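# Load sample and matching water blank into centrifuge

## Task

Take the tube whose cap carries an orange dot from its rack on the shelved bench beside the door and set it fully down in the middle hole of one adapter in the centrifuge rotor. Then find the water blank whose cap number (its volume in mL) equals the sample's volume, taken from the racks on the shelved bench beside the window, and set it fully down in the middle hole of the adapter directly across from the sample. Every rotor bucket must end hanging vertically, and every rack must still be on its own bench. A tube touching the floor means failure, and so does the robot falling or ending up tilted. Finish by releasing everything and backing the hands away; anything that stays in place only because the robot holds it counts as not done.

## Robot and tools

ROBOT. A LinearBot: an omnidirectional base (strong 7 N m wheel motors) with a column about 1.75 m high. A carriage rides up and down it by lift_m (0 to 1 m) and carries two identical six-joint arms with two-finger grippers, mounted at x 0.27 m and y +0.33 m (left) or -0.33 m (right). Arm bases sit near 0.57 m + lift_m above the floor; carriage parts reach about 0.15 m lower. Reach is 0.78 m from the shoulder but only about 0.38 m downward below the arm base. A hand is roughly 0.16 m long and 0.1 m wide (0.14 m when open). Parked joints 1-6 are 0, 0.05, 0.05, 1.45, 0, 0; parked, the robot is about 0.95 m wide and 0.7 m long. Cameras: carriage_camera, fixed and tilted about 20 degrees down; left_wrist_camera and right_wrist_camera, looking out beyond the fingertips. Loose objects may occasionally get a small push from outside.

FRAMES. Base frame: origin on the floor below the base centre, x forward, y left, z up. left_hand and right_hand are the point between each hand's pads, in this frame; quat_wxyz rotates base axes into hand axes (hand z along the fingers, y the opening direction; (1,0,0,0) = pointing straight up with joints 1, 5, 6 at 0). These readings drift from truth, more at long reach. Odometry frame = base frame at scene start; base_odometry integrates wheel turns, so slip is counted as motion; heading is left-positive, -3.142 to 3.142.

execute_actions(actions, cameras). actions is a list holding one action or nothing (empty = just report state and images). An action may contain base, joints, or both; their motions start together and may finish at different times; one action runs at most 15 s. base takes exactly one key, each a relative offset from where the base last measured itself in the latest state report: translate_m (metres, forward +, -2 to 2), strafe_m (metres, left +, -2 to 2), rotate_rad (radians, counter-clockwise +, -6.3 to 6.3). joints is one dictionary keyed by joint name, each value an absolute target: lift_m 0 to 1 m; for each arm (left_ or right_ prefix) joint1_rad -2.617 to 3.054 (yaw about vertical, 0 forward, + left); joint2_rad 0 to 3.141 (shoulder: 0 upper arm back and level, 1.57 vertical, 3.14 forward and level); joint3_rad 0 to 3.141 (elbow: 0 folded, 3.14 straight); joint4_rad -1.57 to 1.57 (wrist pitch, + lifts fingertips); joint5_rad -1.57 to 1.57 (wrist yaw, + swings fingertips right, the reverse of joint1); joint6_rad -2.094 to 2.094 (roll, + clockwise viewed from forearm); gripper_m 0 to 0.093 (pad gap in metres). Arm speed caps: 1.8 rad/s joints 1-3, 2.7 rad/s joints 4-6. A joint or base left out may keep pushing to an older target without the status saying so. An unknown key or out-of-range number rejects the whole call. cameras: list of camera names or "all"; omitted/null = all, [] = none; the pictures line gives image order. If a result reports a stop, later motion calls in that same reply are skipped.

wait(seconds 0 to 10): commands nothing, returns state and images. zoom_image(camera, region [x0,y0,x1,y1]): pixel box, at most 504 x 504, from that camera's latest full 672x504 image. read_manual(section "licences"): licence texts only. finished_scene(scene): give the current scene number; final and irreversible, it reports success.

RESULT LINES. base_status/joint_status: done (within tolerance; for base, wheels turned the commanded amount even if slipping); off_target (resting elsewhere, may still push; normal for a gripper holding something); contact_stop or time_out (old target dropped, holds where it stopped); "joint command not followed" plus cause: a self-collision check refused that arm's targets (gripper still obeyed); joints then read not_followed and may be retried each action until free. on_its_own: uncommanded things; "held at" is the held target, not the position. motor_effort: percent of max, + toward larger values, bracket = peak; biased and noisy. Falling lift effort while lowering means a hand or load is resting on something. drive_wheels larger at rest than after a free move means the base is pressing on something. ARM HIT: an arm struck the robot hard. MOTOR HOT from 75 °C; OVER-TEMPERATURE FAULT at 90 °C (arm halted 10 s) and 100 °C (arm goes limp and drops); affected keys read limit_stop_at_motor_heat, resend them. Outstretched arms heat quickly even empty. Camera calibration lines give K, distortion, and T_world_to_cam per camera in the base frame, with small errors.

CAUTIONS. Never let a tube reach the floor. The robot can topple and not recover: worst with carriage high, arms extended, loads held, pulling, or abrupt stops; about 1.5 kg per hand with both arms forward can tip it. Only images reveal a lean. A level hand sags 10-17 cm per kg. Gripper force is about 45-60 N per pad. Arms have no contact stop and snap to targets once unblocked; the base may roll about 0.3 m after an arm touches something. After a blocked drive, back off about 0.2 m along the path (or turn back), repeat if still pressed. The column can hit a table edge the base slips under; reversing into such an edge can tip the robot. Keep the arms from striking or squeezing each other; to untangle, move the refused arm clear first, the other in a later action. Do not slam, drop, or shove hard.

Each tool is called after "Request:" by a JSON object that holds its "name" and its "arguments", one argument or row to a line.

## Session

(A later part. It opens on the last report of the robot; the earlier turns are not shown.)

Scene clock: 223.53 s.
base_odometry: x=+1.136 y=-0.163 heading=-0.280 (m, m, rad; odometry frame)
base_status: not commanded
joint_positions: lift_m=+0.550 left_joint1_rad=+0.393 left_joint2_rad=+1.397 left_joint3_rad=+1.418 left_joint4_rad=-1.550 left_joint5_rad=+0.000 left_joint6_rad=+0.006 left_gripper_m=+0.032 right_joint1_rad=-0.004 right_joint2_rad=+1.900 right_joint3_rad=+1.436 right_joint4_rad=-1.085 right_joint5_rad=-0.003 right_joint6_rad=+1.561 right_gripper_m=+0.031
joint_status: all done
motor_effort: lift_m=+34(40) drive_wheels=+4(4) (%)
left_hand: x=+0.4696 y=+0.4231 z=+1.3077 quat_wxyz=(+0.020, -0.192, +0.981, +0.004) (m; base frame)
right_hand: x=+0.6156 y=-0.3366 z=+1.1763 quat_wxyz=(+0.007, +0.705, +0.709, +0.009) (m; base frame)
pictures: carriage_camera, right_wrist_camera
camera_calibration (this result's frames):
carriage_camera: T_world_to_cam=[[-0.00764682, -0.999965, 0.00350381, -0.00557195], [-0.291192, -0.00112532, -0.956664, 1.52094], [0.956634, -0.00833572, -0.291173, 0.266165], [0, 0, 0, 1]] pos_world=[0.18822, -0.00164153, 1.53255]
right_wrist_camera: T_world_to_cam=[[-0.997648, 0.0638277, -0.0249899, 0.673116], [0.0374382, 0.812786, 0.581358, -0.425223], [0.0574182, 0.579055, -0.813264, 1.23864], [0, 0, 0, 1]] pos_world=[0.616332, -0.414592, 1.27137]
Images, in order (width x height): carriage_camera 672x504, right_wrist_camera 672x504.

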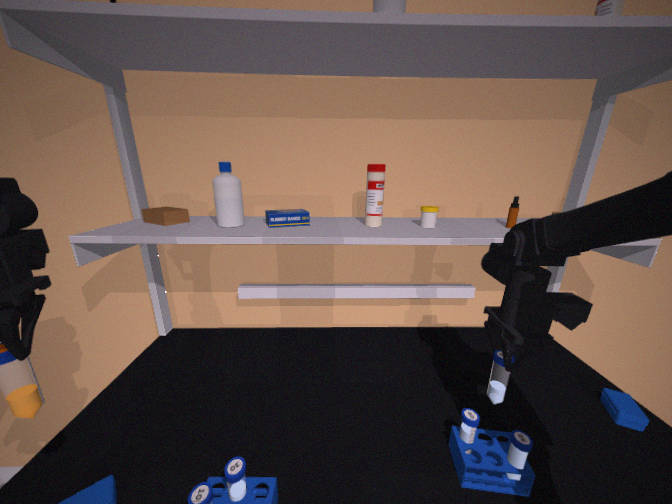

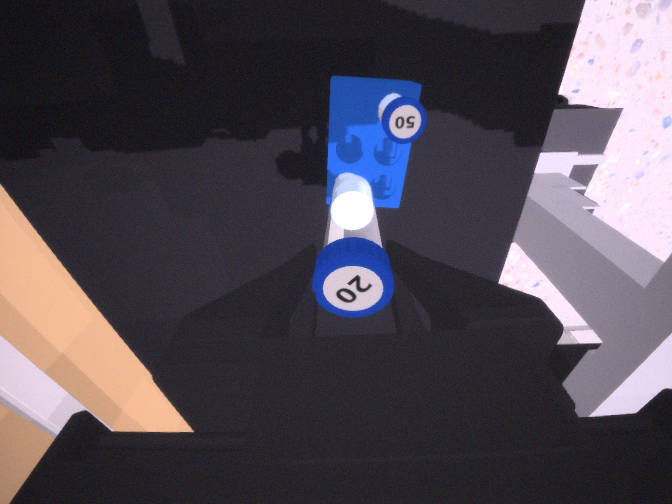

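Request:
{"name": "execute_actions", "arguments": {
  "actions": [
    {"base":{"translate_m":-0.8}}
  ],
  "cameras": []
}}

Request:
{"name": "execute_actions", "arguments": {
  "actions": [
    {"base":{"rotate_rad":-1.570},"joints":{"lift_m":0.4,"right_joint2_rad":2.1,"right_joint3_rad":1.51,"right_joint4_rad":-0.975,"right_joint6_rad":0}}
  ],
  "cameras": ["carriage_camera"]
}}

Request:
{"name": "execute_actions", "arguments": {
  "actions": [
    {"base":{"translate_m":0.7}}
  ],
  "cameras": ["carriage_camera"]
}}

Scene clock: 237.47 s.
base_odometry: x=+0.367 y=+0.058 heading=-0.280 (m, m, rad; odometry frame)
base_status: done
joint_positions: lift_m=+0.550 left_joint1_rad=+0.393 left_joint2_rad=+1.397 left_joint3_rad=+1.418 left_joint4_rad=-1.551 left_joint5_rad=+0.000 left_joint6_rad=+0.006 left_gripper_m=+0.032 right_joint1_rad=-0.004 right_joint2_rad=+1.900 right_joint3_rad=+1.436 right_joint4_rad=-1.084 right_joint5_rad=-0.003 right_joint6_rad=+1.561 right_gripper_m=+0.031
joint_status: not commanded
motor_effort: lift_m=+34(33) drive_wheels=-1(16) (%)
left_hand: x=+0.4695 y=+0.4231 z=+1.3077 quat_wxyz=(+0.020, -0.192, +0.981, +0.004) (m; base frame)
right_hand: x=+0.6158 y=-0.3366 z=+1.1763 quat_wxyz=(+0.007, +0.705, +0.709, +0.009) (m; base frame)
pictures: none
No camera images: the call's "cameras" was empty. Leave "cameras" out to get every camera's image.

Scene clock: 240.57 s.
base_odometry: x=+0.367 y=+0.058 heading=-1.850 (m, m, rad; odometry frame)
base_status: done
joint_positions: lift_m=+0.400 left_joint1_rad=+0.394 left_joint2_rad=+1.397 left_joint3_rad=+1.418 left_joint4_rad=-1.551 left_joint5_rad=-0.001 left_joint6_rad=+0.006 left_gripper_m=+0.032 right_joint1_rad=-0.003 right_joint2_rad=+2.110 right_joint3_rad=+1.506 right_joint4_rad=-0.967 right_joint5_rad=+0.000 right_joint6_rad=+0.009 right_gripper_m=+0.031
joint_status: all done
motor_effort: lift_m=+34(37) drive_wheels=+6(17) (%)
left_hand: x=+0.4693 y=+0.4234 z=+1.1576 quat_wxyz=(+0.020, -0.193, +0.981, +0.005) (m; base frame)
right_hand: x=+0.6500 y=-0.3368 z=+0.9689 quat_wxyz=(+0.000, +0.006, +1.000, +0.000) (m; base frame)
pictures: carriage_camera
camera_calibration (this result's frames):
carriage_camera: T_world_to_cam=[[-0.00764682, -0.999965, 0.00350381, -0.00504611], [-0.291192, -0.00112532, -0.956664, 1.37737], [0.956634, -0.00833572, -0.291173, 0.222467], [0, 0, 0, 1]] pos_world=[0.18822, -0.00164153, 1.38247]
Images, in order (width x height): carriage_camera 672x504.

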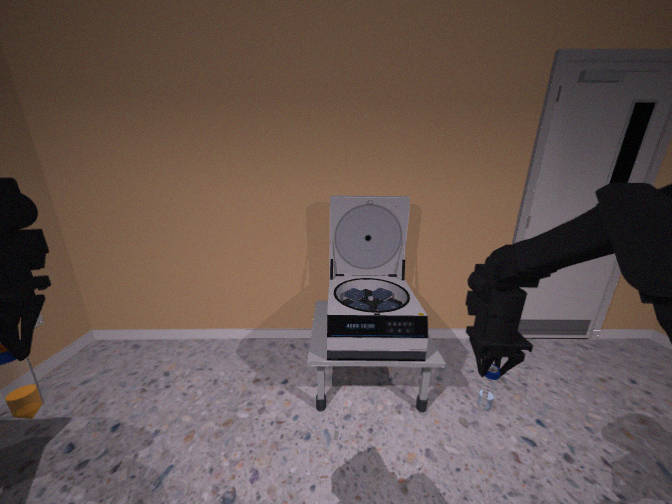

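Scene clock: 244.30 s.
base_odometry: x=+0.173 y=-0.615 heading=-1.851 (m, m, rad; odometry frame)
base_status: done
joint_positions: lift_m=+0.400 left_joint1_rad=+0.394 left_joint2_rad=+1.397 left_joint3_rad=+1.418 left_joint4_rad=-1.551 left_joint5_rad=-0.001 left_joint6_rad=+0.006 left_gripper_m=+0.032 right_joint1_rad=-0.003 right_joint2_rad=+2.110 right_joint3_rad=+1.506 right_joint4_rad=-0.968 right_joint5_rad=+0.000 right_joint6_rad=+0.009 right_gripper_m=+0.031
joint_status: not commanded
motor_effort: lift_m=+33(35) drive_wheels=-6(22) (%)
left_hand: x=+0.4693 y=+0.4234 z=+1.1576 quat_wxyz=(+0.020, -0.193, +0.981, +0.005) (m; base frame)
right_hand: x=+0.6498 y=-0.3368 z=+0.9689 quat_wxyz=(-0.001, +0.006, +1.000, +0.000) (m; base frame)
pictures: carriage_camera
camera_calibration (this result's frames):
carriage_camera: T_world_to_cam=[[-0.00764682, -0.999965, 0.00350381, -0.00504611], [-0.291192, -0.00112532, -0.956664, 1.37737], [0.956634, -0.00833572, -0.291173, 0.222467], [0, 0, 0, 1]] pos_world=[0.18822, -0.00164153, 1.38247]
Images, in order (width x height): carriage_camera 672x504.

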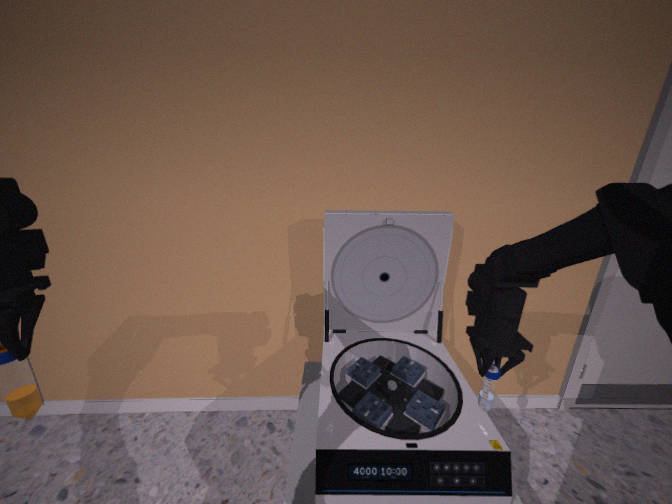

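Request:
{"name": "zoom_image", "arguments": {
  "camera": "carriage_camera",
  "region": [310,320,520,480]
}}

Region (310, 320, 520, 480) of carriage_camera's 672x504 image, scaled by 2.400, with more detail than that image has; it fills the top 384 rows of this view, and the rest is white.

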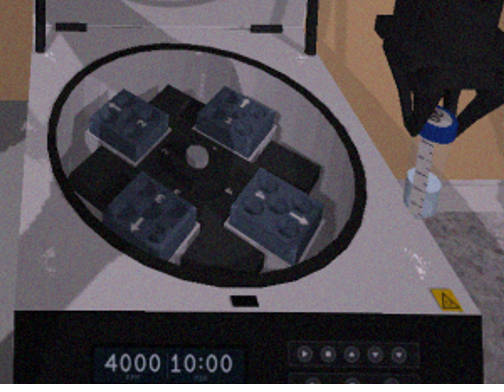

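Request:
{"name": "execute_actions", "arguments": {
  "actions": [
    {"base":{"strafe_m":0.035},"joints":{"right_joint2_rad":2.68,"right_joint3_rad":2.22,"right_joint4_rad":-1.09}}
  ],
  "cameras": []
}}

Request:
{"name": "execute_actions", "arguments": {
  "actions": [
    {"base":{"translate_m":0.27}}
  ],
  "cameras": ["carriage_camera","right_wrist_camera"]
}}

Scene clock: 280.67 s.
base_odometry: x=+0.207 y=-0.624 heading=-1.851 (m, m, rad; odometry frame)
base_status: done
joint_positions: lift_m=+0.400 left_joint1_rad=+0.394 left_joint2_rad=+1.397 left_joint3_rad=+1.418 left_joint4_rad=-1.551 left_joint5_rad=-0.001 left_joint6_rad=+0.006 left_gripper_m=+0.032 right_joint1_rad=-0.002 right_joint2_rad=+2.678 right_joint3_rad=+2.205 right_joint4_rad=-1.083 right_joint5_rad=+0.000 right_joint6_rad=+0.009 right_gripper_m=+0.031
joint_status: all done
motor_effort: lift_m=+35(34) drive_wheels=-3(17) (%)
left_hand: x=+0.4693 y=+0.4234 z=+1.1576 quat_wxyz=(+0.020, -0.193, +0.981, +0.004) (m; base frame)
right_hand: x=+0.7639 y=-0.3365 z=+0.8921 quat_wxyz=(+0.007, +0.005, +1.000, +0.000) (m; base frame)
pictures: none
No camera images: the call's "cameras" was empty. Leave "cameras" out to get every camera's image.

Scene clock: 283.03 s.
base_odometry: x=+0.132 y=-0.884 heading=-1.850 (m, m, rad; odometry frame)
base_status: done
joint_positions: lift_m=+0.400 left_joint1_rad=+0.394 left_joint2_rad=+1.397 left_joint3_rad=+1.418 left_joint4_rad=-1.551 left_joint5_rad=-0.001 left_joint6_rad=+0.006 left_gripper_m=+0.032 right_joint1_rad=-0.002 right_joint2_rad=+2.678 right_joint3_rad=+2.205 right_joint4_rad=-1.084 right_joint5_rad=+0.000 right_joint6_rad=+0.009 right_gripper_m=+0.031
joint_status: not commanded
motor_effort: lift_m=+35(34) drive_wheels=-5(20) (%)
left_hand: x=+0.4693 y=+0.4234 z=+1.1576 quat_wxyz=(+0.020, -0.193, +0.981, +0.004) (m; base frame)
right_hand: x=+0.7638 y=-0.3365 z=+0.8921 quat_wxyz=(+0.007, +0.005, +1.000, +0.000) (m; base frame)
pictures: carriage_camera, right_wrist_camera
camera_calibration (this result's frames):
carriage_camera: T_world_to_cam=[[-0.00764682, -0.999965, 0.00350381, -0.00504611], [-0.291192, -0.00112532, -0.956664, 1.37737], [0.956634, -0.00833572, -0.291173, 0.222467], [0, 0, 0, 1]] pos_world=[0.18822, -0.00164153, 1.38247]
right_wrist_camera: T_world_to_cam=[[-0.0807772, -0.996725, -0.00386, -0.262158], [-0.821208, 0.0643571, 0.566988, 0.151095], [-0.564883, 0.0489696, -0.823717, 1.30525], [0, 0, 0, 1]] pos_world=[0.840218, -0.334942, 0.988479]
Images, in order (width x height): carriage_camera 672x504, right_wrist_camera 672x504.

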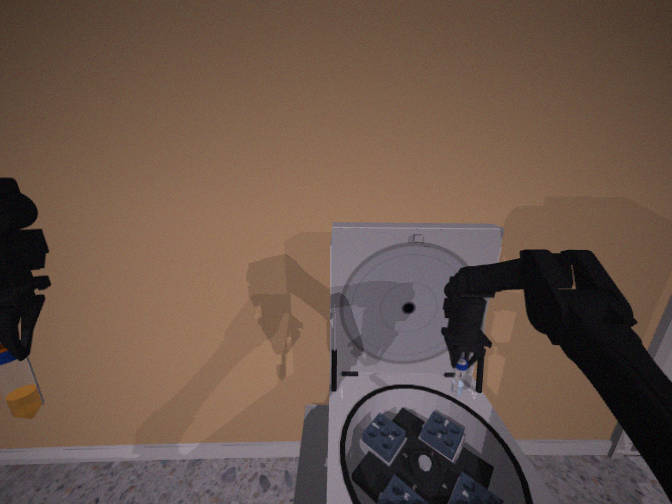

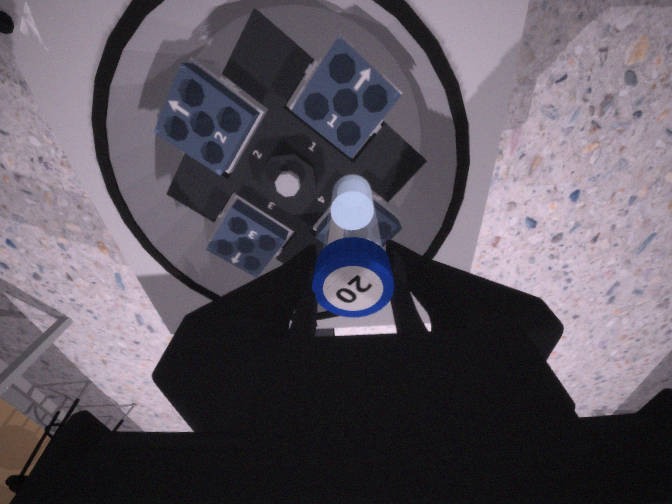

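Request:
{"name": "execute_actions", "arguments": {
  "actions": [
    {"base":{"translate_m":0.039},"joints":{"right_joint5_rad":-0.035,"lift_m":0.30}}
  ],
  "cameras": ["carriage_camera","right_wrist_camera"]
}}

Scene clock: 298.73 s.
base_odometry: x=+0.122 y=-0.922 heading=-1.850 (m, m, rad; odometry frame)
base_status: done
joint_positions: lift_m=+0.300 left_joint1_rad=+0.394 left_joint2_rad=+1.399 left_joint3_rad=+1.418 left_joint4_rad=-1.551 left_joint5_rad=-0.001 left_joint6_rad=+0.006 left_gripper_m=+0.032 right_joint1_rad=-0.002 right_joint2_rad=+2.686 right_joint3_rad=+2.205 right_joint4_rad=-1.086 right_joint5_rad=-0.031 right_joint6_rad=+0.009 right_gripper_m=+0.031
joint_status: all done
motor_effort: lift_m=+33(32) drive_wheels=-4(11) (%)
left_hand: x=+0.4694 y=+0.4234 z=+1.0573 quat_wxyz=(+0.019, -0.193, +0.981, +0.004) (m; base frame)
right_hand: x=+0.7619 y=-0.3312 z=+0.7885 quat_wxyz=(+0.002, +0.005, +1.000, +0.015) (m; base frame)
pictures: carriage_camera, right_wrist_camera
camera_calibration (this result's frames):
carriage_camera: T_world_to_cam=[[-0.00764682, -0.999965, 0.00350381, -0.0046957], [-0.291192, -0.00112532, -0.956664, 1.28169], [0.956634, -0.00833572, -0.291173, 0.193347], [0, 0, 0, 1]] pos_world=[0.18822, -0.00164153, 1.28246]
right_wrist_camera: T_world_to_cam=[[-0.0806745, -0.996164, -0.0339013, -0.233619], [-0.815801, 0.0464496, 0.576465, 0.190428], [-0.572678, 0.0741627, -0.816419, 1.22709], [0, 0, 0, 1]] pos_world=[0.839235, -0.332573, 0.884128]
Images, in order (width x height): carriage_camera 672x504, right_wrist_camera 672x504.

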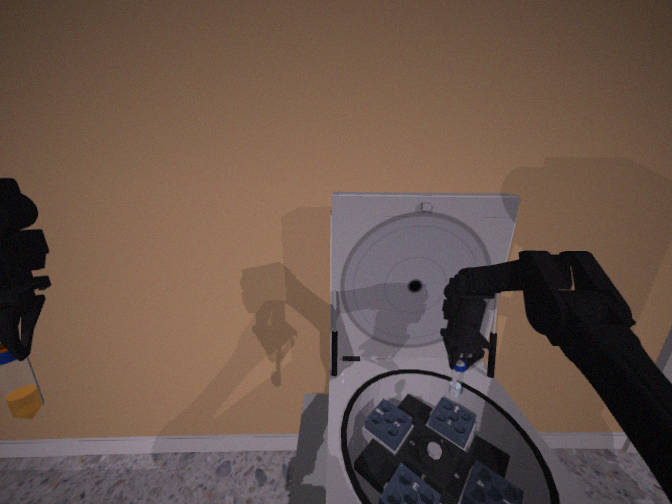

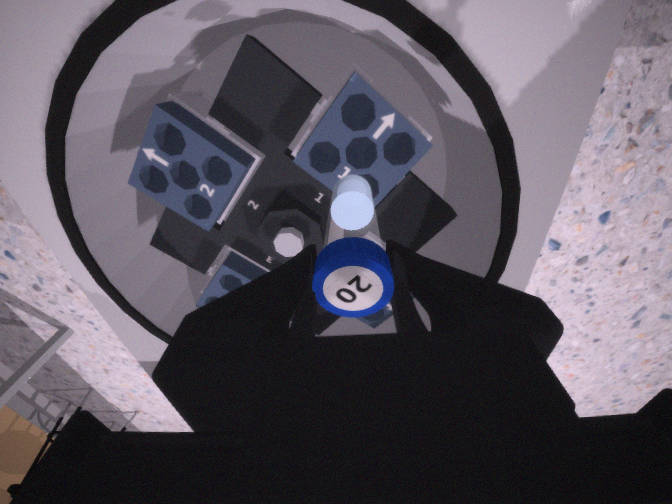

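Request:
{"name": "execute_actions", "arguments": {
  "actions": [
    {"base":{"strafe_m":-0.011},"joints":{"lift_m":0.24}}
  ],
  "cameras": ["right_wrist_camera"]
}}

Request:
{"name": "zoom_image", "arguments": {
  "camera": "right_wrist_camera",
  "region": [250,60,470,260]
}}

Scene clock: 318.97 s.
MOTOR HOT: a motor of the right arm reached 75 °C. Now the hottest motor of the right arm, joint 2 (shoulder), reports 84 °C. The controller's stop level is 90 °C. To cool a motor, set the load down, stop pushing, or move to a pose that needs little force.
base_odometry: x=+0.111 y=-0.919 heading=-1.849 (m, m, rad; odometry frame)
base_status: done
joint_positions: lift_m=+0.240 left_joint1_rad=+0.394 left_joint2_rad=+1.399 left_joint3_rad=+1.418 left_joint4_rad=-1.552 left_joint5_rad=+0.000 left_joint6_rad=+0.006 left_gripper_m=+0.032 right_joint1_rad=+0.000 right_joint2_rad=+2.686 right_joint3_rad=+2.205 right_joint4_rad=-1.088 right_joint5_rad=-0.032 right_joint6_rad=+0.009 right_gripper_m=+0.031
joint_status: all done
motor_effort: lift_m=+35(34) drive_wheels=+5(6) (%)
left_hand: x=+0.4693 y=+0.4233 z=+0.9973 quat_wxyz=(+0.019, -0.193, +0.981, +0.004) (m; base frame)
right_hand: x=+0.7612 y=-0.3302 z=+0.7281 quat_wxyz=(+0.001, +0.005, +1.000, +0.016) (m; base frame)
pictures: right_wrist_camera
camera_calibration (this result's frames):
right_wrist_camera: T_world_to_cam=[[-0.0792427, -0.996247, -0.0348304, -0.235197], [-0.814329, 0.0445407, 0.578692, 0.221317], [-0.574969, 0.0742205, -0.814802, 1.17795], [0, 0, 0, 1]] pos_world=[0.838871, -0.3316, 0.823529]
Images, in order (width x height): right_wrist_camera 672x504.

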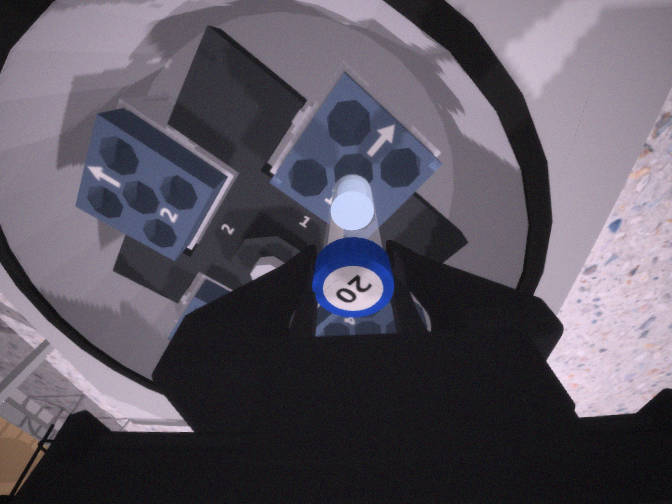

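Region (250, 60, 470, 260) of right_wrist_camera's 672x504 image, scaled by 2.291, with more detail than that image has; it fills the top 458 rows of this view, and the rest is white.

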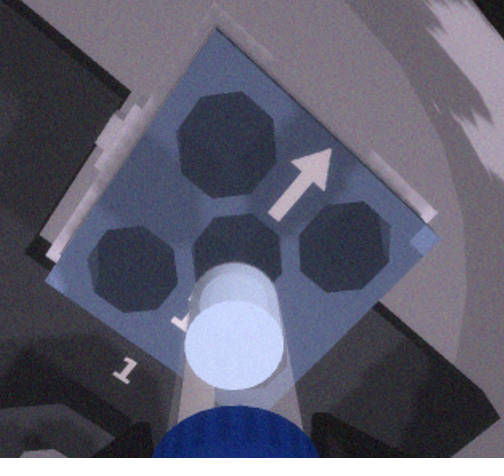

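Hot; retract to cool (raising so the tube clears).

Request:
{"name": "execute_actions", "arguments": {
  "actions": [
    {"joints":{"right_joint2_rad":1.5,"right_joint3_rad":1.5,"right_joint4_rad":-1.55}}
  ],
  "cameras": []
}}

Scene clock: 325.90 s.
MOTOR HOT: still on. Now the hottest motor of the right arm, joint 2 (shoulder), reports 86 °C; the controller's stop level is 90 °C.
base_odometry: x=+0.111 y=-0.919 heading=-1.849 (m, m, rad; odometry frame)
base_status: not commanded
joint_positions: lift_m=+0.240 left_joint1_rad=+0.394 left_joint2_rad=+1.399 left_joint3_rad=+1.418 left_joint4_rad=-1.552 left_joint5_rad=+0.000 left_joint6_rad=+0.006 left_gripper_m=+0.032 right_joint1_rad=+0.000 right_joint2_rad=+1.502 right_joint3_rad=+1.527 right_joint4_rad=-1.541 right_joint5_rad=-0.032 right_joint6_rad=+0.009 right_gripper_m=+0.031
joint_status: all done
motor_effort: lift_m=+35(35) drive_wheels=+5(6) (%)
left_hand: x=+0.4693 y=+0.4233 z=+0.9973 quat_wxyz=(+0.019, -0.193, +0.981, +0.004) (m; base frame)
right_hand: x=+0.5175 y=-0.3302 z=+1.0024 quat_wxyz=(+0.028, +0.004, +0.999, +0.016) (m; base frame)
pictures: none
No camera images: the call's "cameras" was empty. Leave "cameras" out to get every camera's image.

Request:
{"name": "execute_actions", "arguments": {
  "actions": [
    {"base":{"translate_m":-0.075},"joints":{"lift_m":0.31,"left_joint1_rad":0,"left_joint2_rad":2.1,"left_joint3_rad":1.51,"left_joint4_rad":-0.975,"right_joint2_rad":1.3,"right_joint3_rad":1.3}}
  ],
  "cameras": []
}}

Request:
{"name": "execute_actions", "arguments": {
  "actions": [
    {"base":{"strafe_m":-0.495}}
  ],
  "cameras": ["carriage_camera","left_wrist_camera"]
}}

Scene clock: 347.23 s.
MOTOR HOT: cleared. Now the hottest motor of the right arm, joint 2 (shoulder), reports 70 °C.
base_odometry: x=+0.132 y=-0.846 heading=-1.849 (m, m, rad; odometry frame)
base_status: done
joint_positions: lift_m=+0.310 left_joint1_rad=-0.003 left_joint2_rad=+2.097 left_joint3_rad=+1.514 left_joint4_rad=-0.986 left_joint5_rad=+0.000 left_joint6_rad=+0.006 left_gripper_m=+0.032 right_joint1_rad=+0.000 right_joint2_rad=+1.296 right_joint3_rad=+1.324 right_joint4_rad=-1.543 right_joint5_rad=-0.032 right_joint6_rad=+0.009 right_gripper_m=+0.031
joint_status: all done
motor_effort: lift_m=+32(42) drive_wheels=-1(13) (%)
left_hand: x=+0.6494 y=+0.3347 z=+0.8861 quat_wxyz=(+0.001, +0.004, +1.000, +0.000) (m; base frame)
right_hand: x=+0.4640 y=-0.3302 z=+1.0637 quat_wxyz=(+0.027, +0.004, +0.999, +0.016) (m; base frame)
pictures: none
No camera images: the call's "cameras" was empty. Leave "cameras" out to get every camera's image.

Scene clock: 350.33 s.
base_odometry: x=-0.344 y=-0.710 heading=-1.850 (m, m, rad; odometry frame)
base_status: done
joint_positions: lift_m=+0.310 left_joint1_rad=-0.003 left_joint2_rad=+2.097 left_joint3_rad=+1.514 left_joint4_rad=-0.986 left_joint5_rad=+0.000 left_joint6_rad=+0.006 left_gripper_m=+0.032 right_joint1_rad=+0.000 right_joint2_rad=+1.296 right_joint3_rad=+1.324 right_joint4_rad=-1.543 right_joint5_rad=-0.033 right_joint6_rad=+0.009 right_gripper_m=+0.031
joint_status: not commanded
motor_effort: lift_m=+32(32) drive_wheels=-2(15) (%)
left_hand: x=+0.6495 y=+0.3347 z=+0.8861 quat_wxyz=(+0.001, +0.004, +1.000, +0.000) (m; base frame)
right_hand: x=+0.4640 y=-0.3300 z=+1.0637 quat_wxyz=(+0.027, +0.004, +0.999, +0.016) (m; base frame)
pictures: carriage_camera, left_wrist_camera
camera_calibration (this result's frames):
carriage_camera: T_world_to_cam=[[-0.00764682, -0.999965, 0.00350381, -0.00473116], [-0.291192, -0.00112532, -0.956664, 1.29137], [0.956634, -0.00833572, -0.291173, 0.196294], [0, 0, 0, 1]] pos_world=[0.18822, -0.00164153, 1.29258]
left_wrist_camera: T_world_to_cam=[[-0.0343574, -0.998866, -0.0329554, 0.388881], [-0.839567, 0.0109583, 0.543145, 0.0699621], [-0.542168, 0.0463293, -0.838992, 1.20647], [0, 0, 0, 1]] pos_world=[0.72621, 0.331778, 0.987037]
Images, in order (width x height): carriage_camera 672x504, left_wrist_camera 672x504.

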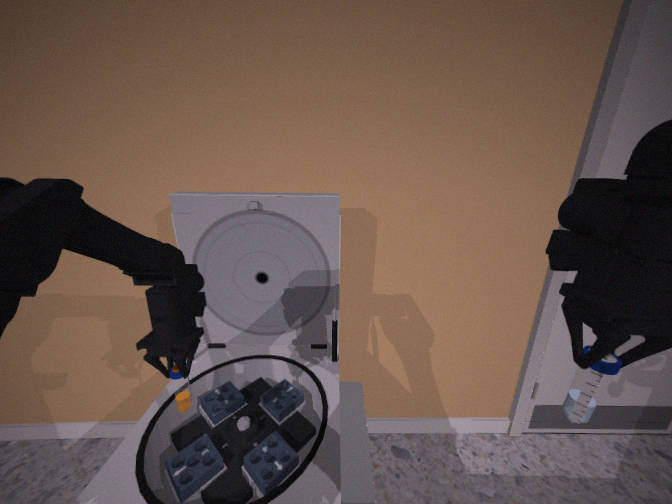

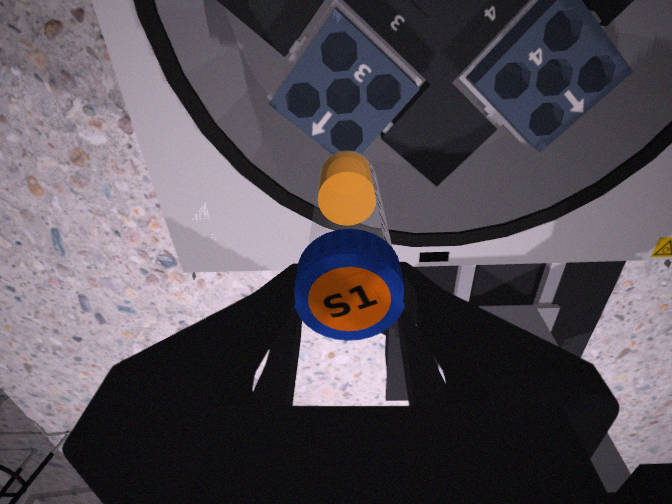

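Request:
{"name": "execute_actions", "arguments": {
  "actions": [
    {"base":{"translate_m":0.003},"joints":{"lift_m":0.18}}
  ],
  "cameras": ["left_wrist_camera"]
}}

Scene clock: 358.77 s.
base_odometry: x=-0.345 y=-0.713 heading=-1.850 (m, m, rad; odometry frame)
base_status: done
joint_positions: lift_m=+0.180 left_joint1_rad=-0.003 left_joint2_rad=+2.102 left_joint3_rad=+1.514 left_joint4_rad=-0.979 left_joint5_rad=+0.000 left_joint6_rad=+0.006 left_gripper_m=+0.032 right_joint1_rad=+0.000 right_joint2_rad=+1.297 right_joint3_rad=+1.317 right_joint4_rad=-1.546 right_joint5_rad=-0.033 right_joint6_rad=+0.009 right_gripper_m=+0.031
joint_status: all done
motor_effort: lift_m=+32(33) drive_wheels=+3(6) (%)
left_hand: x=+0.6507 y=+0.3347 z=+0.7540 quat_wxyz=(+0.002, +0.004, +1.000, +0.000) (m; base frame)
right_hand: x=+0.4622 y=-0.3300 z=+0.9318 quat_wxyz=(+0.023, +0.004, +1.000, +0.016) (m; base frame)
pictures: left_wrist_camera
camera_calibration (this result's frames):
left_wrist_camera: T_world_to_cam=[[-0.0343071, -0.998866, -0.0330039, 0.384569], [-0.840395, 0.0109604, 0.541863, 0.144147], [-0.540887, 0.046326, -0.839818, 1.09609], [0, 0, 0, 1]] pos_world=[0.727193, 0.331776, 0.855099]
Images, in order (width x height): left_wrist_camera 672x504.

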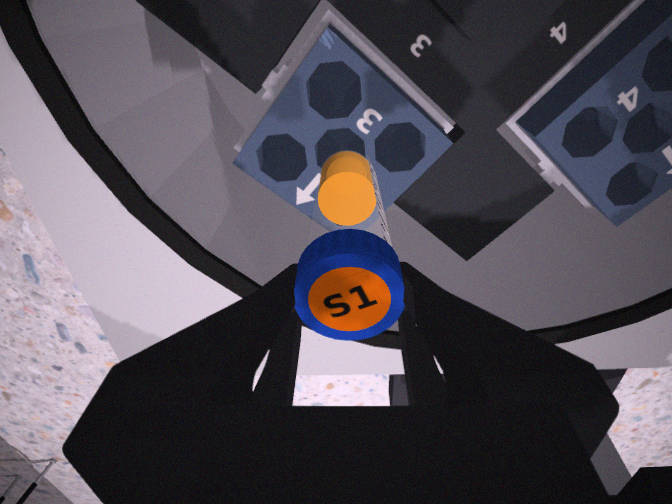

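Request:
{"name": "execute_actions", "arguments": {
  "actions": [
    {"base":{"translate_m":-0.006},"joints":{"lift_m":0.16}}
  ],
  "cameras": []
}}

Request:
{"name": "execute_actions", "arguments": {
  "actions": [
    {"base":{"strafe_m":0.003},"joints":{"lift_m":0.145}}
  ],
  "cameras": ["left_wrist_camera","carriage_camera"]
}}

Request:
{"name": "zoom_image", "arguments": {
  "camera": "carriage_camera",
  "region": [110,330,270,470]
}}

Scene clock: 393.80 s.
base_odometry: x=-0.343 y=-0.707 heading=-1.850 (m, m, rad; odometry frame)
base_status: done
joint_positions: lift_m=+0.160 left_joint1_rad=-0.003 left_joint2_rad=+2.100 left_joint3_rad=+1.514 left_joint4_rad=-0.978 left_joint5_rad=+0.000 left_joint6_rad=+0.006 left_gripper_m=+0.032 right_joint1_rad=+0.000 right_joint2_rad=+1.297 right_joint3_rad=+1.317 right_joint4_rad=-1.546 right_joint5_rad=-0.033 right_joint6_rad=+0.009 right_gripper_m=+0.031
joint_status: all done
motor_effort: lift_m=+34(34) drive_wheels=+3(3) (%)
left_hand: x=+0.6511 y=+0.3347 z=+0.7346 quat_wxyz=(+0.003, +0.004, +1.000, +0.000) (m; base frame)
right_hand: x=+0.4621 y=-0.3300 z=+0.9117 quat_wxyz=(+0.022, +0.004, +1.000, +0.016) (m; base frame)
pictures: none
No camera images: the call's "cameras" was empty. Leave "cameras" out to get every camera's image.

Scene clock: 394.60 s.
base_odometry: x=-0.340 y=-0.708 heading=-1.850 (m, m, rad; odometry frame)
base_status: done
joint_positions: lift_m=+0.145 left_joint1_rad=-0.001 left_joint2_rad=+2.100 left_joint3_rad=+1.514 left_joint4_rad=-0.977 left_joint5_rad=+0.000 left_joint6_rad=+0.006 left_gripper_m=+0.032 right_joint1_rad=+0.000 right_joint2_rad=+1.297 right_joint3_rad=+1.317 right_joint4_rad=-1.546 right_joint5_rad=-0.033 right_joint6_rad=+0.009 right_gripper_m=+0.031
joint_status: all done
motor_effort: lift_m=+35(36) drive_wheels=+0(5) (%)
left_hand: x=+0.6514 y=+0.3353 z=+0.7198 quat_wxyz=(+0.004, +0.003, +1.000, +0.000) (m; base frame)
right_hand: x=+0.4621 y=-0.3299 z=+0.8967 quat_wxyz=(+0.022, +0.004, +1.000, +0.017) (m; base frame)
pictures: carriage_camera, left_wrist_camera
camera_calibration (this result's frames):
carriage_camera: T_world_to_cam=[[-0.00764682, -0.999965, 0.00350381, -0.00415258], [-0.291192, -0.00112532, -0.956664, 1.1334], [0.956634, -0.00833572, -0.291173, 0.148213], [0, 0, 0, 1]] pos_world=[0.18822, -0.00164153, 1.12746]
left_wrist_camera: T_world_to_cam=[[-0.0326441, -0.998918, -0.0331368, 0.383091], [-0.842677, 0.00968036, 0.538332, 0.167721], [-0.537428, 0.045497, -0.842081, 1.06738], [0, 0, 0, 1]] pos_world=[0.72748, 0.33249, 0.821225]
Images, in order (width x height): carriage_camera 672x504, left_wrist_camera 672x504.

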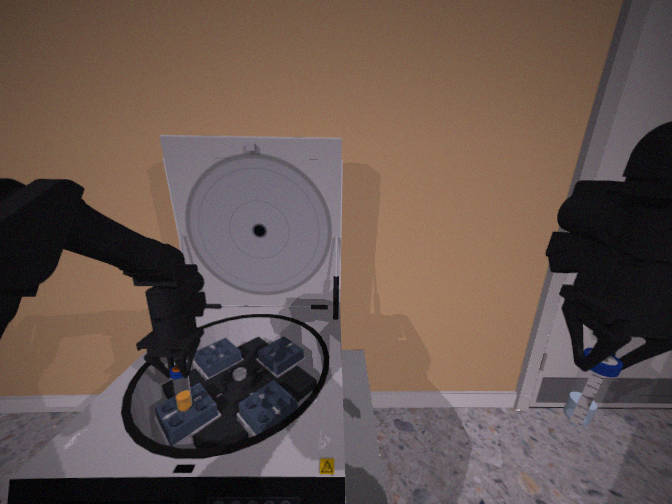

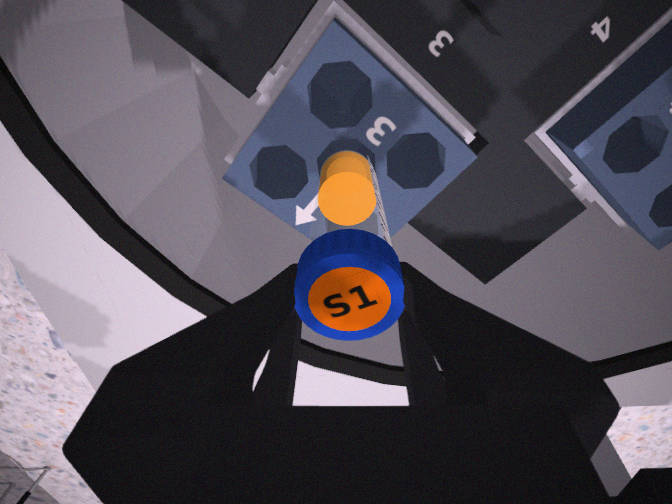

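Region (110, 330, 270, 470) of carriage_camera's 672x504 image, scaled by 3.150, with more detail than that image has; it fills the top 441 rows of this view, and the rest is white.

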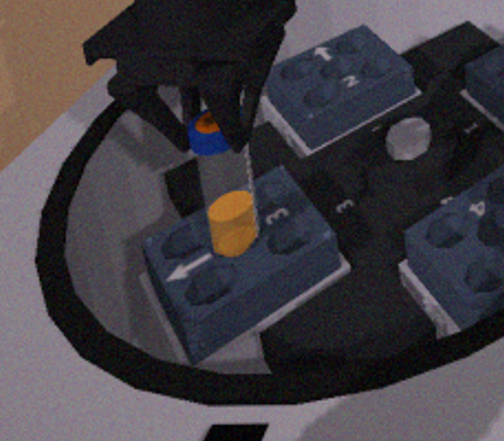

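Request:
{"name": "execute_actions", "arguments": {
  "actions": [
    {"joints":{"lift_m":0.10}}
  ],
  "cameras": ["left_wrist_camera"]
}}

Scene clock: 399.83 s.
base_odometry: x=-0.340 y=-0.708 heading=-1.850 (m, m, rad; odometry frame)
base_status: not commanded
joint_positions: lift_m=+0.100 left_joint1_rad=-0.001 left_joint2_rad=+2.098 left_joint3_rad=+1.514 left_joint4_rad=-0.975 left_joint5_rad=+0.000 left_joint6_rad=+0.006 left_gripper_m=+0.032 right_joint1_rad=+0.000 right_joint2_rad=+1.297 right_joint3_rad=+1.317 right_joint4_rad=-1.546 right_joint5_rad=-0.033 right_joint6_rad=+0.009 right_gripper_m=+0.031
joint_status: all done
motor_effort: lift_m=+36(35) drive_wheels=+1(1) (%)
left_hand: x=+0.6520 y=+0.3353 z=+0.6754 quat_wxyz=(+0.006, +0.003, +1.000, +0.000) (m; base frame)
right_hand: x=+0.4621 y=-0.3299 z=+0.8517 quat_wxyz=(+0.022, +0.004, +1.000, +0.017) (m; base frame)
pictures: left_wrist_camera
camera_calibration (this result's frames):
left_wrist_camera: T_world_to_cam=[[-0.0325302, -0.998918, -0.0332451, 0.381637], [-0.844521, 0.00968227, 0.535436, 0.195334], [-0.534534, 0.045494, -0.843922, 1.02964], [0, 0, 0, 1]] pos_world=[0.727758, 0.33249, 0.777037]
Images, in order (width x height): left_wrist_camera 672x504.

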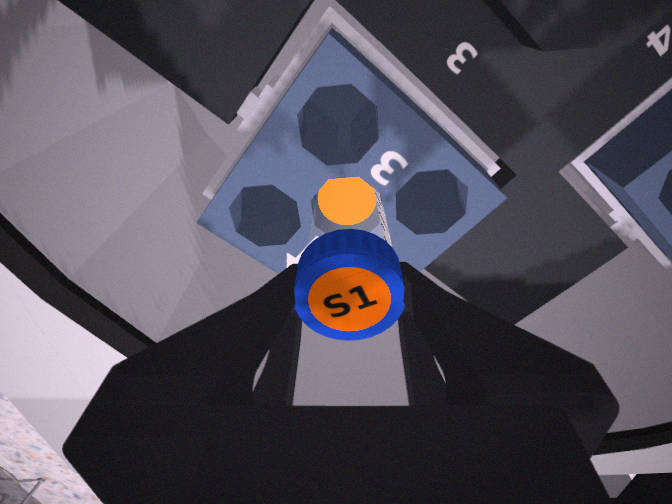

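In. Continue.

Request:
{"name": "execute_actions", "arguments": {
  "actions": [
    {"joints":{"lift_m":0.058}}
  ],
  "cameras": ["left_wrist_camera"]
}}

Scene clock: 410.33 s.
base_odometry: x=-0.340 y=-0.708 heading=-1.850 (m, m, rad; odometry frame)
base_status: not commanded
joint_positions: lift_m=+0.058 left_joint1_rad=-0.001 left_joint2_rad=+2.073 left_joint3_rad=+1.517 left_joint4_rad=-0.981 left_joint5_rad=-0.002 left_joint6_rad=+0.006 left_gripper_m=+0.032 right_joint1_rad=+0.000 right_joint2_rad=+1.297 right_joint3_rad=+1.317 right_joint4_rad=-1.548 right_joint5_rad=-0.033 right_joint6_rad=+0.009 right_gripper_m=+0.031
joint_status: all done
motor_effort: lift_m=+33(32) drive_wheels=+1(1) (%)
left_hand: x=+0.6541 y=+0.3356 z=+0.6436 quat_wxyz=(+0.017, +0.003, +1.000, +0.001) (m; base frame)
right_hand: x=+0.4618 y=-0.3299 z=+0.8099 quat_wxyz=(+0.022, +0.004, +1.000, +0.017) (m; base frame)
pictures: left_wrist_camera
camera_calibration (this result's frames):
left_wrist_camera: T_world_to_cam=[[-0.0317218, -0.998867, -0.0354688, 0.381794], [-0.856358, 0.00886247, 0.516306, 0.234462], [-0.515407, 0.0467522, -0.855669, 0.998564], [0, 0, 0, 1]] pos_world=[0.727561, 0.332599, 0.746928]
Images, in order (width x height): left_wrist_camera 672x504.

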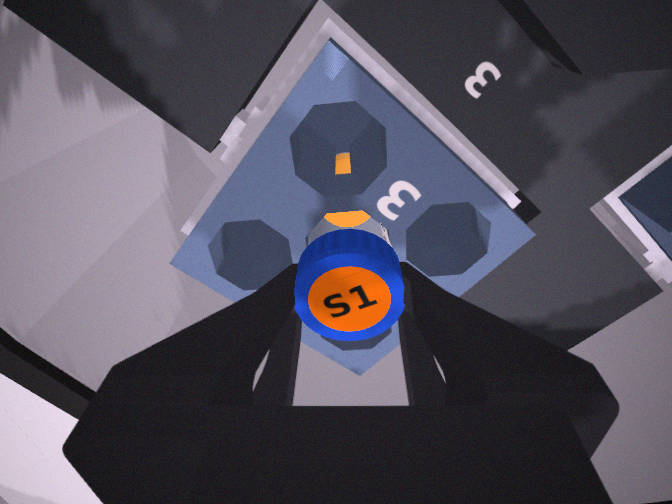

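Request:
{"name": "execute_actions", "arguments": {
  "actions": [
    {"joints":{"lift_m":0.043}}
  ],
  "cameras": ["left_wrist_camera"]
}}

Scene clock: 415.80 s.
base_odometry: x=-0.340 y=-0.708 heading=-1.850 (m, m, rad; odometry frame)
base_status: not commanded
joint_positions: lift_m=+0.043 left_joint1_rad=-0.001 left_joint2_rad=+2.041 left_joint3_rad=+1.524 left_joint4_rad=-0.995 left_joint5_rad=-0.010 left_joint6_rad=+0.006 left_gripper_m=+0.032 right_joint1_rad=+0.000 right_joint2_rad=+1.297 right_joint3_rad=+1.317 right_joint4_rad=-1.548 right_joint5_rad=-0.033 right_joint6_rad=+0.009 right_gripper_m=+0.031
joint_status: all done
motor_effort: lift_m=+30(30) drive_wheels=+1(1) (%)
left_hand: x=+0.6553 y=+0.3369 z=+0.6423 quat_wxyz=(+0.029, +0.003, +1.000, +0.005) (m; base frame)
right_hand: x=+0.4618 y=-0.3299 z=+0.7950 quat_wxyz=(+0.022, +0.004, +1.000, +0.017) (m; base frame)
pictures: left_wrist_camera
camera_calibration (this result's frames):
left_wrist_camera: T_world_to_cam=[[-0.0304165, -0.998577, -0.043803, 0.387497], [-0.868525, 0.0047144, 0.495623, 0.258783], [-0.494711, 0.0531192, -0.867432, 0.9899], [0, 0, 0, 1]] pos_world=[0.726261, 0.333143, 0.747385]
Images, in order (width x height): left_wrist_camera 672x504.

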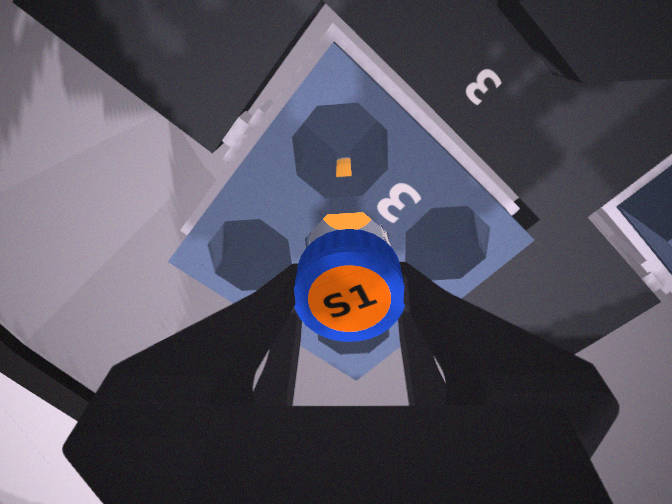

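Request:
{"name": "execute_actions", "arguments": {
  "actions": [
    {"joints":{"lift_m":0.06}}
  ],
  "cameras": []
}}

Request:
{"name": "execute_actions", "arguments": {
  "actions": [
    {"joints":{"left_gripper_m":0.046}}
  ],
  "cameras": []
}}

Request:
{"name": "execute_actions", "arguments": {
  "actions": [
    {"joints":{"lift_m":0.2}}
  ],
  "cameras": ["left_wrist_camera"]
}}

Request:
{"name": "execute_actions", "arguments": {
  "actions": [
    {"base":{"strafe_m":0.49},"joints":{"lift_m":0.3,"left_joint2_rad":0.05,"left_joint3_rad":0.05,"left_joint4_rad":1.45}}
  ],
  "cameras": ["carriage_camera"]
}}

Request:
{"name": "execute_actions", "arguments": {
  "actions": [
    {"base":{"translate_m":0.074},"joints":{"right_joint2_rad":2.68,"right_joint3_rad":2.22,"right_joint4_rad":-1.09}}
  ],
  "cameras": []
}}

Request:
{"name": "execute_actions", "arguments": {
  "actions": [
    {"joints":{"lift_m":0.22}}
  ],
  "cameras": ["right_wrist_camera","carriage_camera"]
}}

Scene clock: 432.13 s.
base_odometry: x=-0.340 y=-0.708 heading=-1.850 (m, m, rad; odometry frame)
base_status: not commanded
joint_positions: lift_m=+0.060 left_joint1_rad=-0.001 left_joint2_rad=+2.079 left_joint3_rad=+1.524 left_joint4_rad=-0.987 left_joint5_rad=-0.007 left_joint6_rad=+0.006 left_gripper_m=+0.032 right_joint1_rad=+0.000 right_joint2_rad=+1.297 right_joint3_rad=+1.317 right_joint4_rad=-1.548 right_joint5_rad=-0.033 right_joint6_rad=+0.009 right_gripper_m=+0.031
joint_status: all done
motor_effort: lift_m=+34(41) drive_wheels=+1(1) (%)
left_hand: x=+0.6542 y=+0.3365 z=+0.6450 quat_wxyz=(+0.015, +0.003, +1.000, +0.004) (m; base frame)
right_hand: x=+0.4618 y=-0.3299 z=+0.8117 quat_wxyz=(+0.022, +0.004, +1.000, +0.017) (m; base frame)
pictures: none
No camera images: the call's "cameras" was empty. Leave "cameras" out to get every camera's image.

Scene clock: 432.63 s.
base_odometry: x=-0.340 y=-0.708 heading=-1.850 (m, m, rad; odometry frame)
base_status: not commanded
joint_positions: lift_m=+0.060 left_joint1_rad=-0.001 left_joint2_rad=+2.079 left_joint3_rad=+1.524 left_joint4_rad=-0.987 left_joint5_rad=-0.007 left_joint6_rad=+0.006 left_gripper_m=+0.046 right_joint1_rad=+0.000 right_joint2_rad=+1.297 right_joint3_rad=+1.317 right_joint4_rad=-1.548 right_joint5_rad=-0.033 right_joint6_rad=+0.009 right_gripper_m=+0.031
joint_status: all done
motor_effort: lift_m=+33(35) drive_wheels=+1(1) (%)
left_hand: x=+0.6542 y=+0.3365 z=+0.6450 quat_wxyz=(+0.015, +0.003, +1.000, +0.004) (m; base frame)
right_hand: x=+0.4618 y=-0.3299 z=+0.8117 quat_wxyz=(+0.022, +0.004, +1.000, +0.017) (m; base frame)
pictures: none
No camera images: the call's "cameras" was empty. Leave "cameras" out to get every camera's image.

Scene clock: 433.73 s.
base_odometry: x=-0.340 y=-0.708 heading=-1.850 (m, m, rad; odometry frame)
base_status: not commanded
joint_positions: lift_m=+0.200 left_joint1_rad=-0.001 left_joint2_rad=+2.093 left_joint3_rad=+1.524 left_joint4_rad=-0.984 left_joint5_rad=-0.007 left_joint6_rad=+0.006 left_gripper_m=+0.046 right_joint1_rad=+0.000 right_joint2_rad=+1.297 right_joint3_rad=+1.317 right_joint4_rad=-1.548 right_joint5_rad=-0.033 right_joint6_rad=+0.009 right_gripper_m=+0.031
joint_status: all done
motor_effort: lift_m=+33(42) drive_wheels=+1(1) (%)
left_hand: x=+0.6536 y=+0.3364 z=+0.7797 quat_wxyz=(+0.009, +0.003, +1.000, +0.004) (m; base frame)
right_hand: x=+0.4618 y=-0.3299 z=+0.9517 quat_wxyz=(+0.022, +0.004, +1.000, +0.017) (m; base frame)
pictures: left_wrist_camera
camera_calibration (this result's frames):
left_wrist_camera: T_world_to_cam=[[-0.0321957, -0.998684, -0.0399251, 0.391181], [-0.84798, 0.00614936, 0.529993, 0.148511], [-0.52905, 0.0509192, -0.847062, 1.11555], [0, 0, 0, 1]] pos_world=[0.72871, 0.33295, 0.881848]
Images, in order (width x height): left_wrist_camera 672x504.

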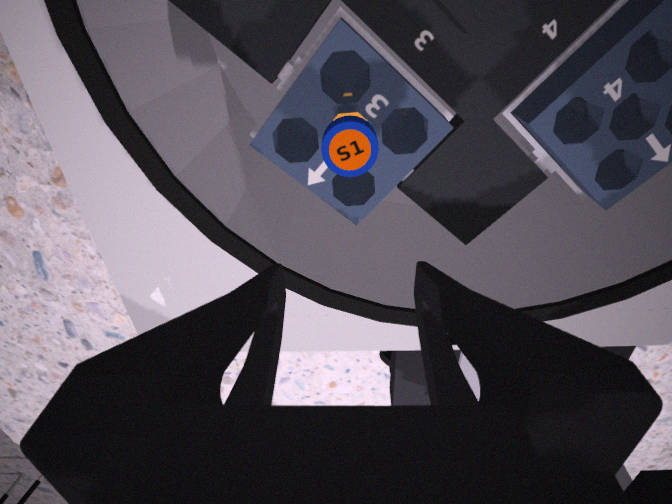

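Scene clock: 436.83 s.
base_odometry: x=+0.131 y=-0.843 heading=-1.850 (m, m, rad; odometry frame)
base_status: done
joint_positions: lift_m=+0.300 left_joint1_rad=-0.001 left_joint2_rad=+0.059 left_joint3_rad=+0.080 left_joint4_rad=+1.449 left_joint5_rad=-0.005 left_joint6_rad=+0.006 left_gripper_m=+0.046 right_joint1_rad=+0.000 right_joint2_rad=+1.297 right_joint3_rad=+1.317 right_joint4_rad=-1.548 right_joint5_rad=-0.034 right_joint6_rad=+0.009 right_gripper_m=+0.031
joint_status: all done
motor_effort: lift_m=+32(43) drive_wheels=-2(17) (%)
left_hand: x=+0.2839 y=+0.3365 z=+1.3035 quat_wxyz=(+0.999, -0.003, +0.051, +0.002) (m; base frame)
right_hand: x=+0.4618 y=-0.3298 z=+1.0518 quat_wxyz=(+0.022, +0.004, +1.000, +0.017) (m; base frame)
pictures: carriage_camera
camera_calibration (this result's frames):
carriage_camera: T_world_to_cam=[[-0.00764682, -0.999965, 0.00350381, -0.00469604], [-0.291192, -0.00112532, -0.956664, 1.28179], [0.956634, -0.00833572, -0.291173, 0.193375], [0, 0, 0, 1]] pos_world=[0.18822, -0.00164153, 1.28256]
Images, in order (width x height): carriage_camera 672x504.

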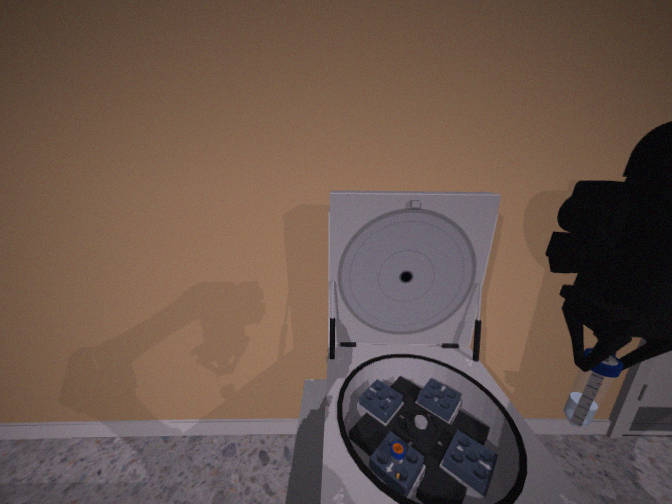

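Scene clock: 438.57 s.
base_odometry: x=+0.111 y=-0.914 heading=-1.849 (m, m, rad; odometry frame)
base_status: done
joint_positions: lift_m=+0.300 left_joint1_rad=-0.001 left_joint2_rad=+0.059 left_joint3_rad=+0.080 left_joint4_rad=+1.449 left_joint5_rad=-0.005 left_joint6_rad=+0.006 left_gripper_m=+0.046 right_joint1_rad=+0.000 right_joint2_rad=+2.688 right_joint3_rad=+2.197 right_joint4_rad=-1.079 right_joint5_rad=-0.034 right_joint6_rad=+0.009 right_gripper_m=+0.031
joint_status: all done
motor_effort: lift_m=+33(33) drive_wheels=-4(9) (%)
left_hand: x=+0.2839 y=+0.3365 z=+1.3035 quat_wxyz=(+0.999, -0.003, +0.051, +0.002) (m; base frame)
right_hand: x=+0.7607 y=-0.3299 z=+0.7858 quat_wxyz=(+0.001, +0.004, +1.000, +0.017) (m; base frame)
pictures: none
No camera images: the call's "cameras" was empty. Leave "cameras" out to get every camera's image.

Scene clock: 439.43 s.
base_odometry: x=+0.111 y=-0.914 heading=-1.849 (m, m, rad; odometry frame)
base_status: not commanded
joint_positions: lift_m=+0.220 left_joint1_rad=-0.001 left_joint2_rad=+0.059 left_joint3_rad=+0.072 left_joint4_rad=+1.449 left_joint5_rad=-0.005 left_joint6_rad=+0.006 left_gripper_m=+0.046 right_joint1_rad=+0.000 right_joint2_rad=+2.681 right_joint3_rad=+2.202 right_joint4_rad=-1.082 right_joint5_rad=-0.033 right_joint6_rad=+0.009 right_gripper_m=+0.031
joint_status: all done
motor_effort: lift_m=+35(35) drive_wheels=-4(4) (%)
left_hand: x=+0.2863 y=+0.3365 z=+1.2213 quat_wxyz=(+0.998, -0.002, +0.055, +0.002) (m; base frame)
right_hand: x=+0.7624 y=-0.3301 z=+0.7097 quat_wxyz=(+0.004, +0.004, +1.000, +0.016) (m; base frame)
pictures: carriage_camera, right_wrist_camera
camera_calibration (this result's frames):
carriage_camera: T_world_to_cam=[[-0.00764682, -0.999965, 0.00350381, -0.00441545], [-0.291192, -0.00112532, -0.956664, 1.20517], [0.956634, -0.00833572, -0.291173, 0.170058], [0, 0, 0, 1]] pos_world=[0.18822, -0.00164153, 1.20248]
right_wrist_camera: T_world_to_cam=[[-0.0786149, -0.99625, -0.0361305, -0.235169], [-0.818307, 0.0437886, 0.57311, 0.239682], [-0.569379, 0.0746208, -0.818681, 1.16226], [0, 0, 0, 1]] pos_world=[0.839414, -0.331512, 0.805662]
Images, in order (width x height): carriage_camera 672x504, right_wrist_camera 672x504.

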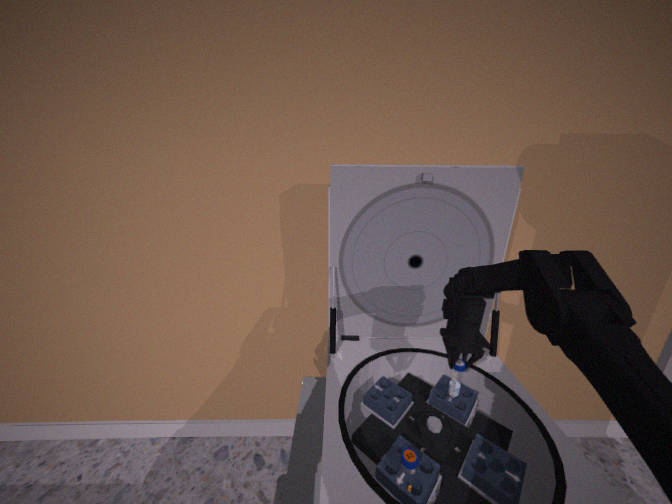

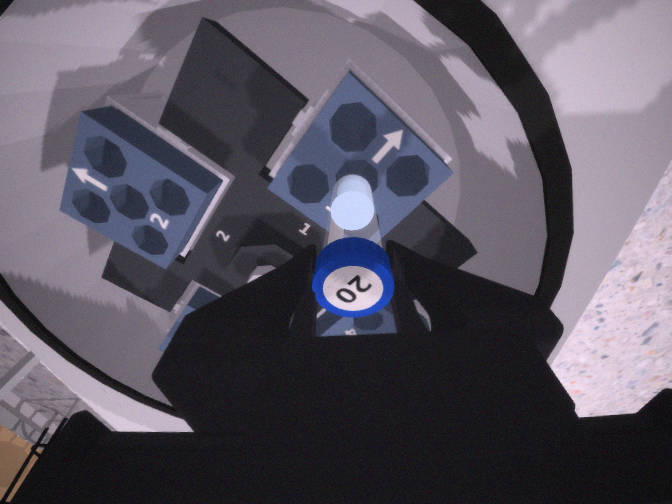

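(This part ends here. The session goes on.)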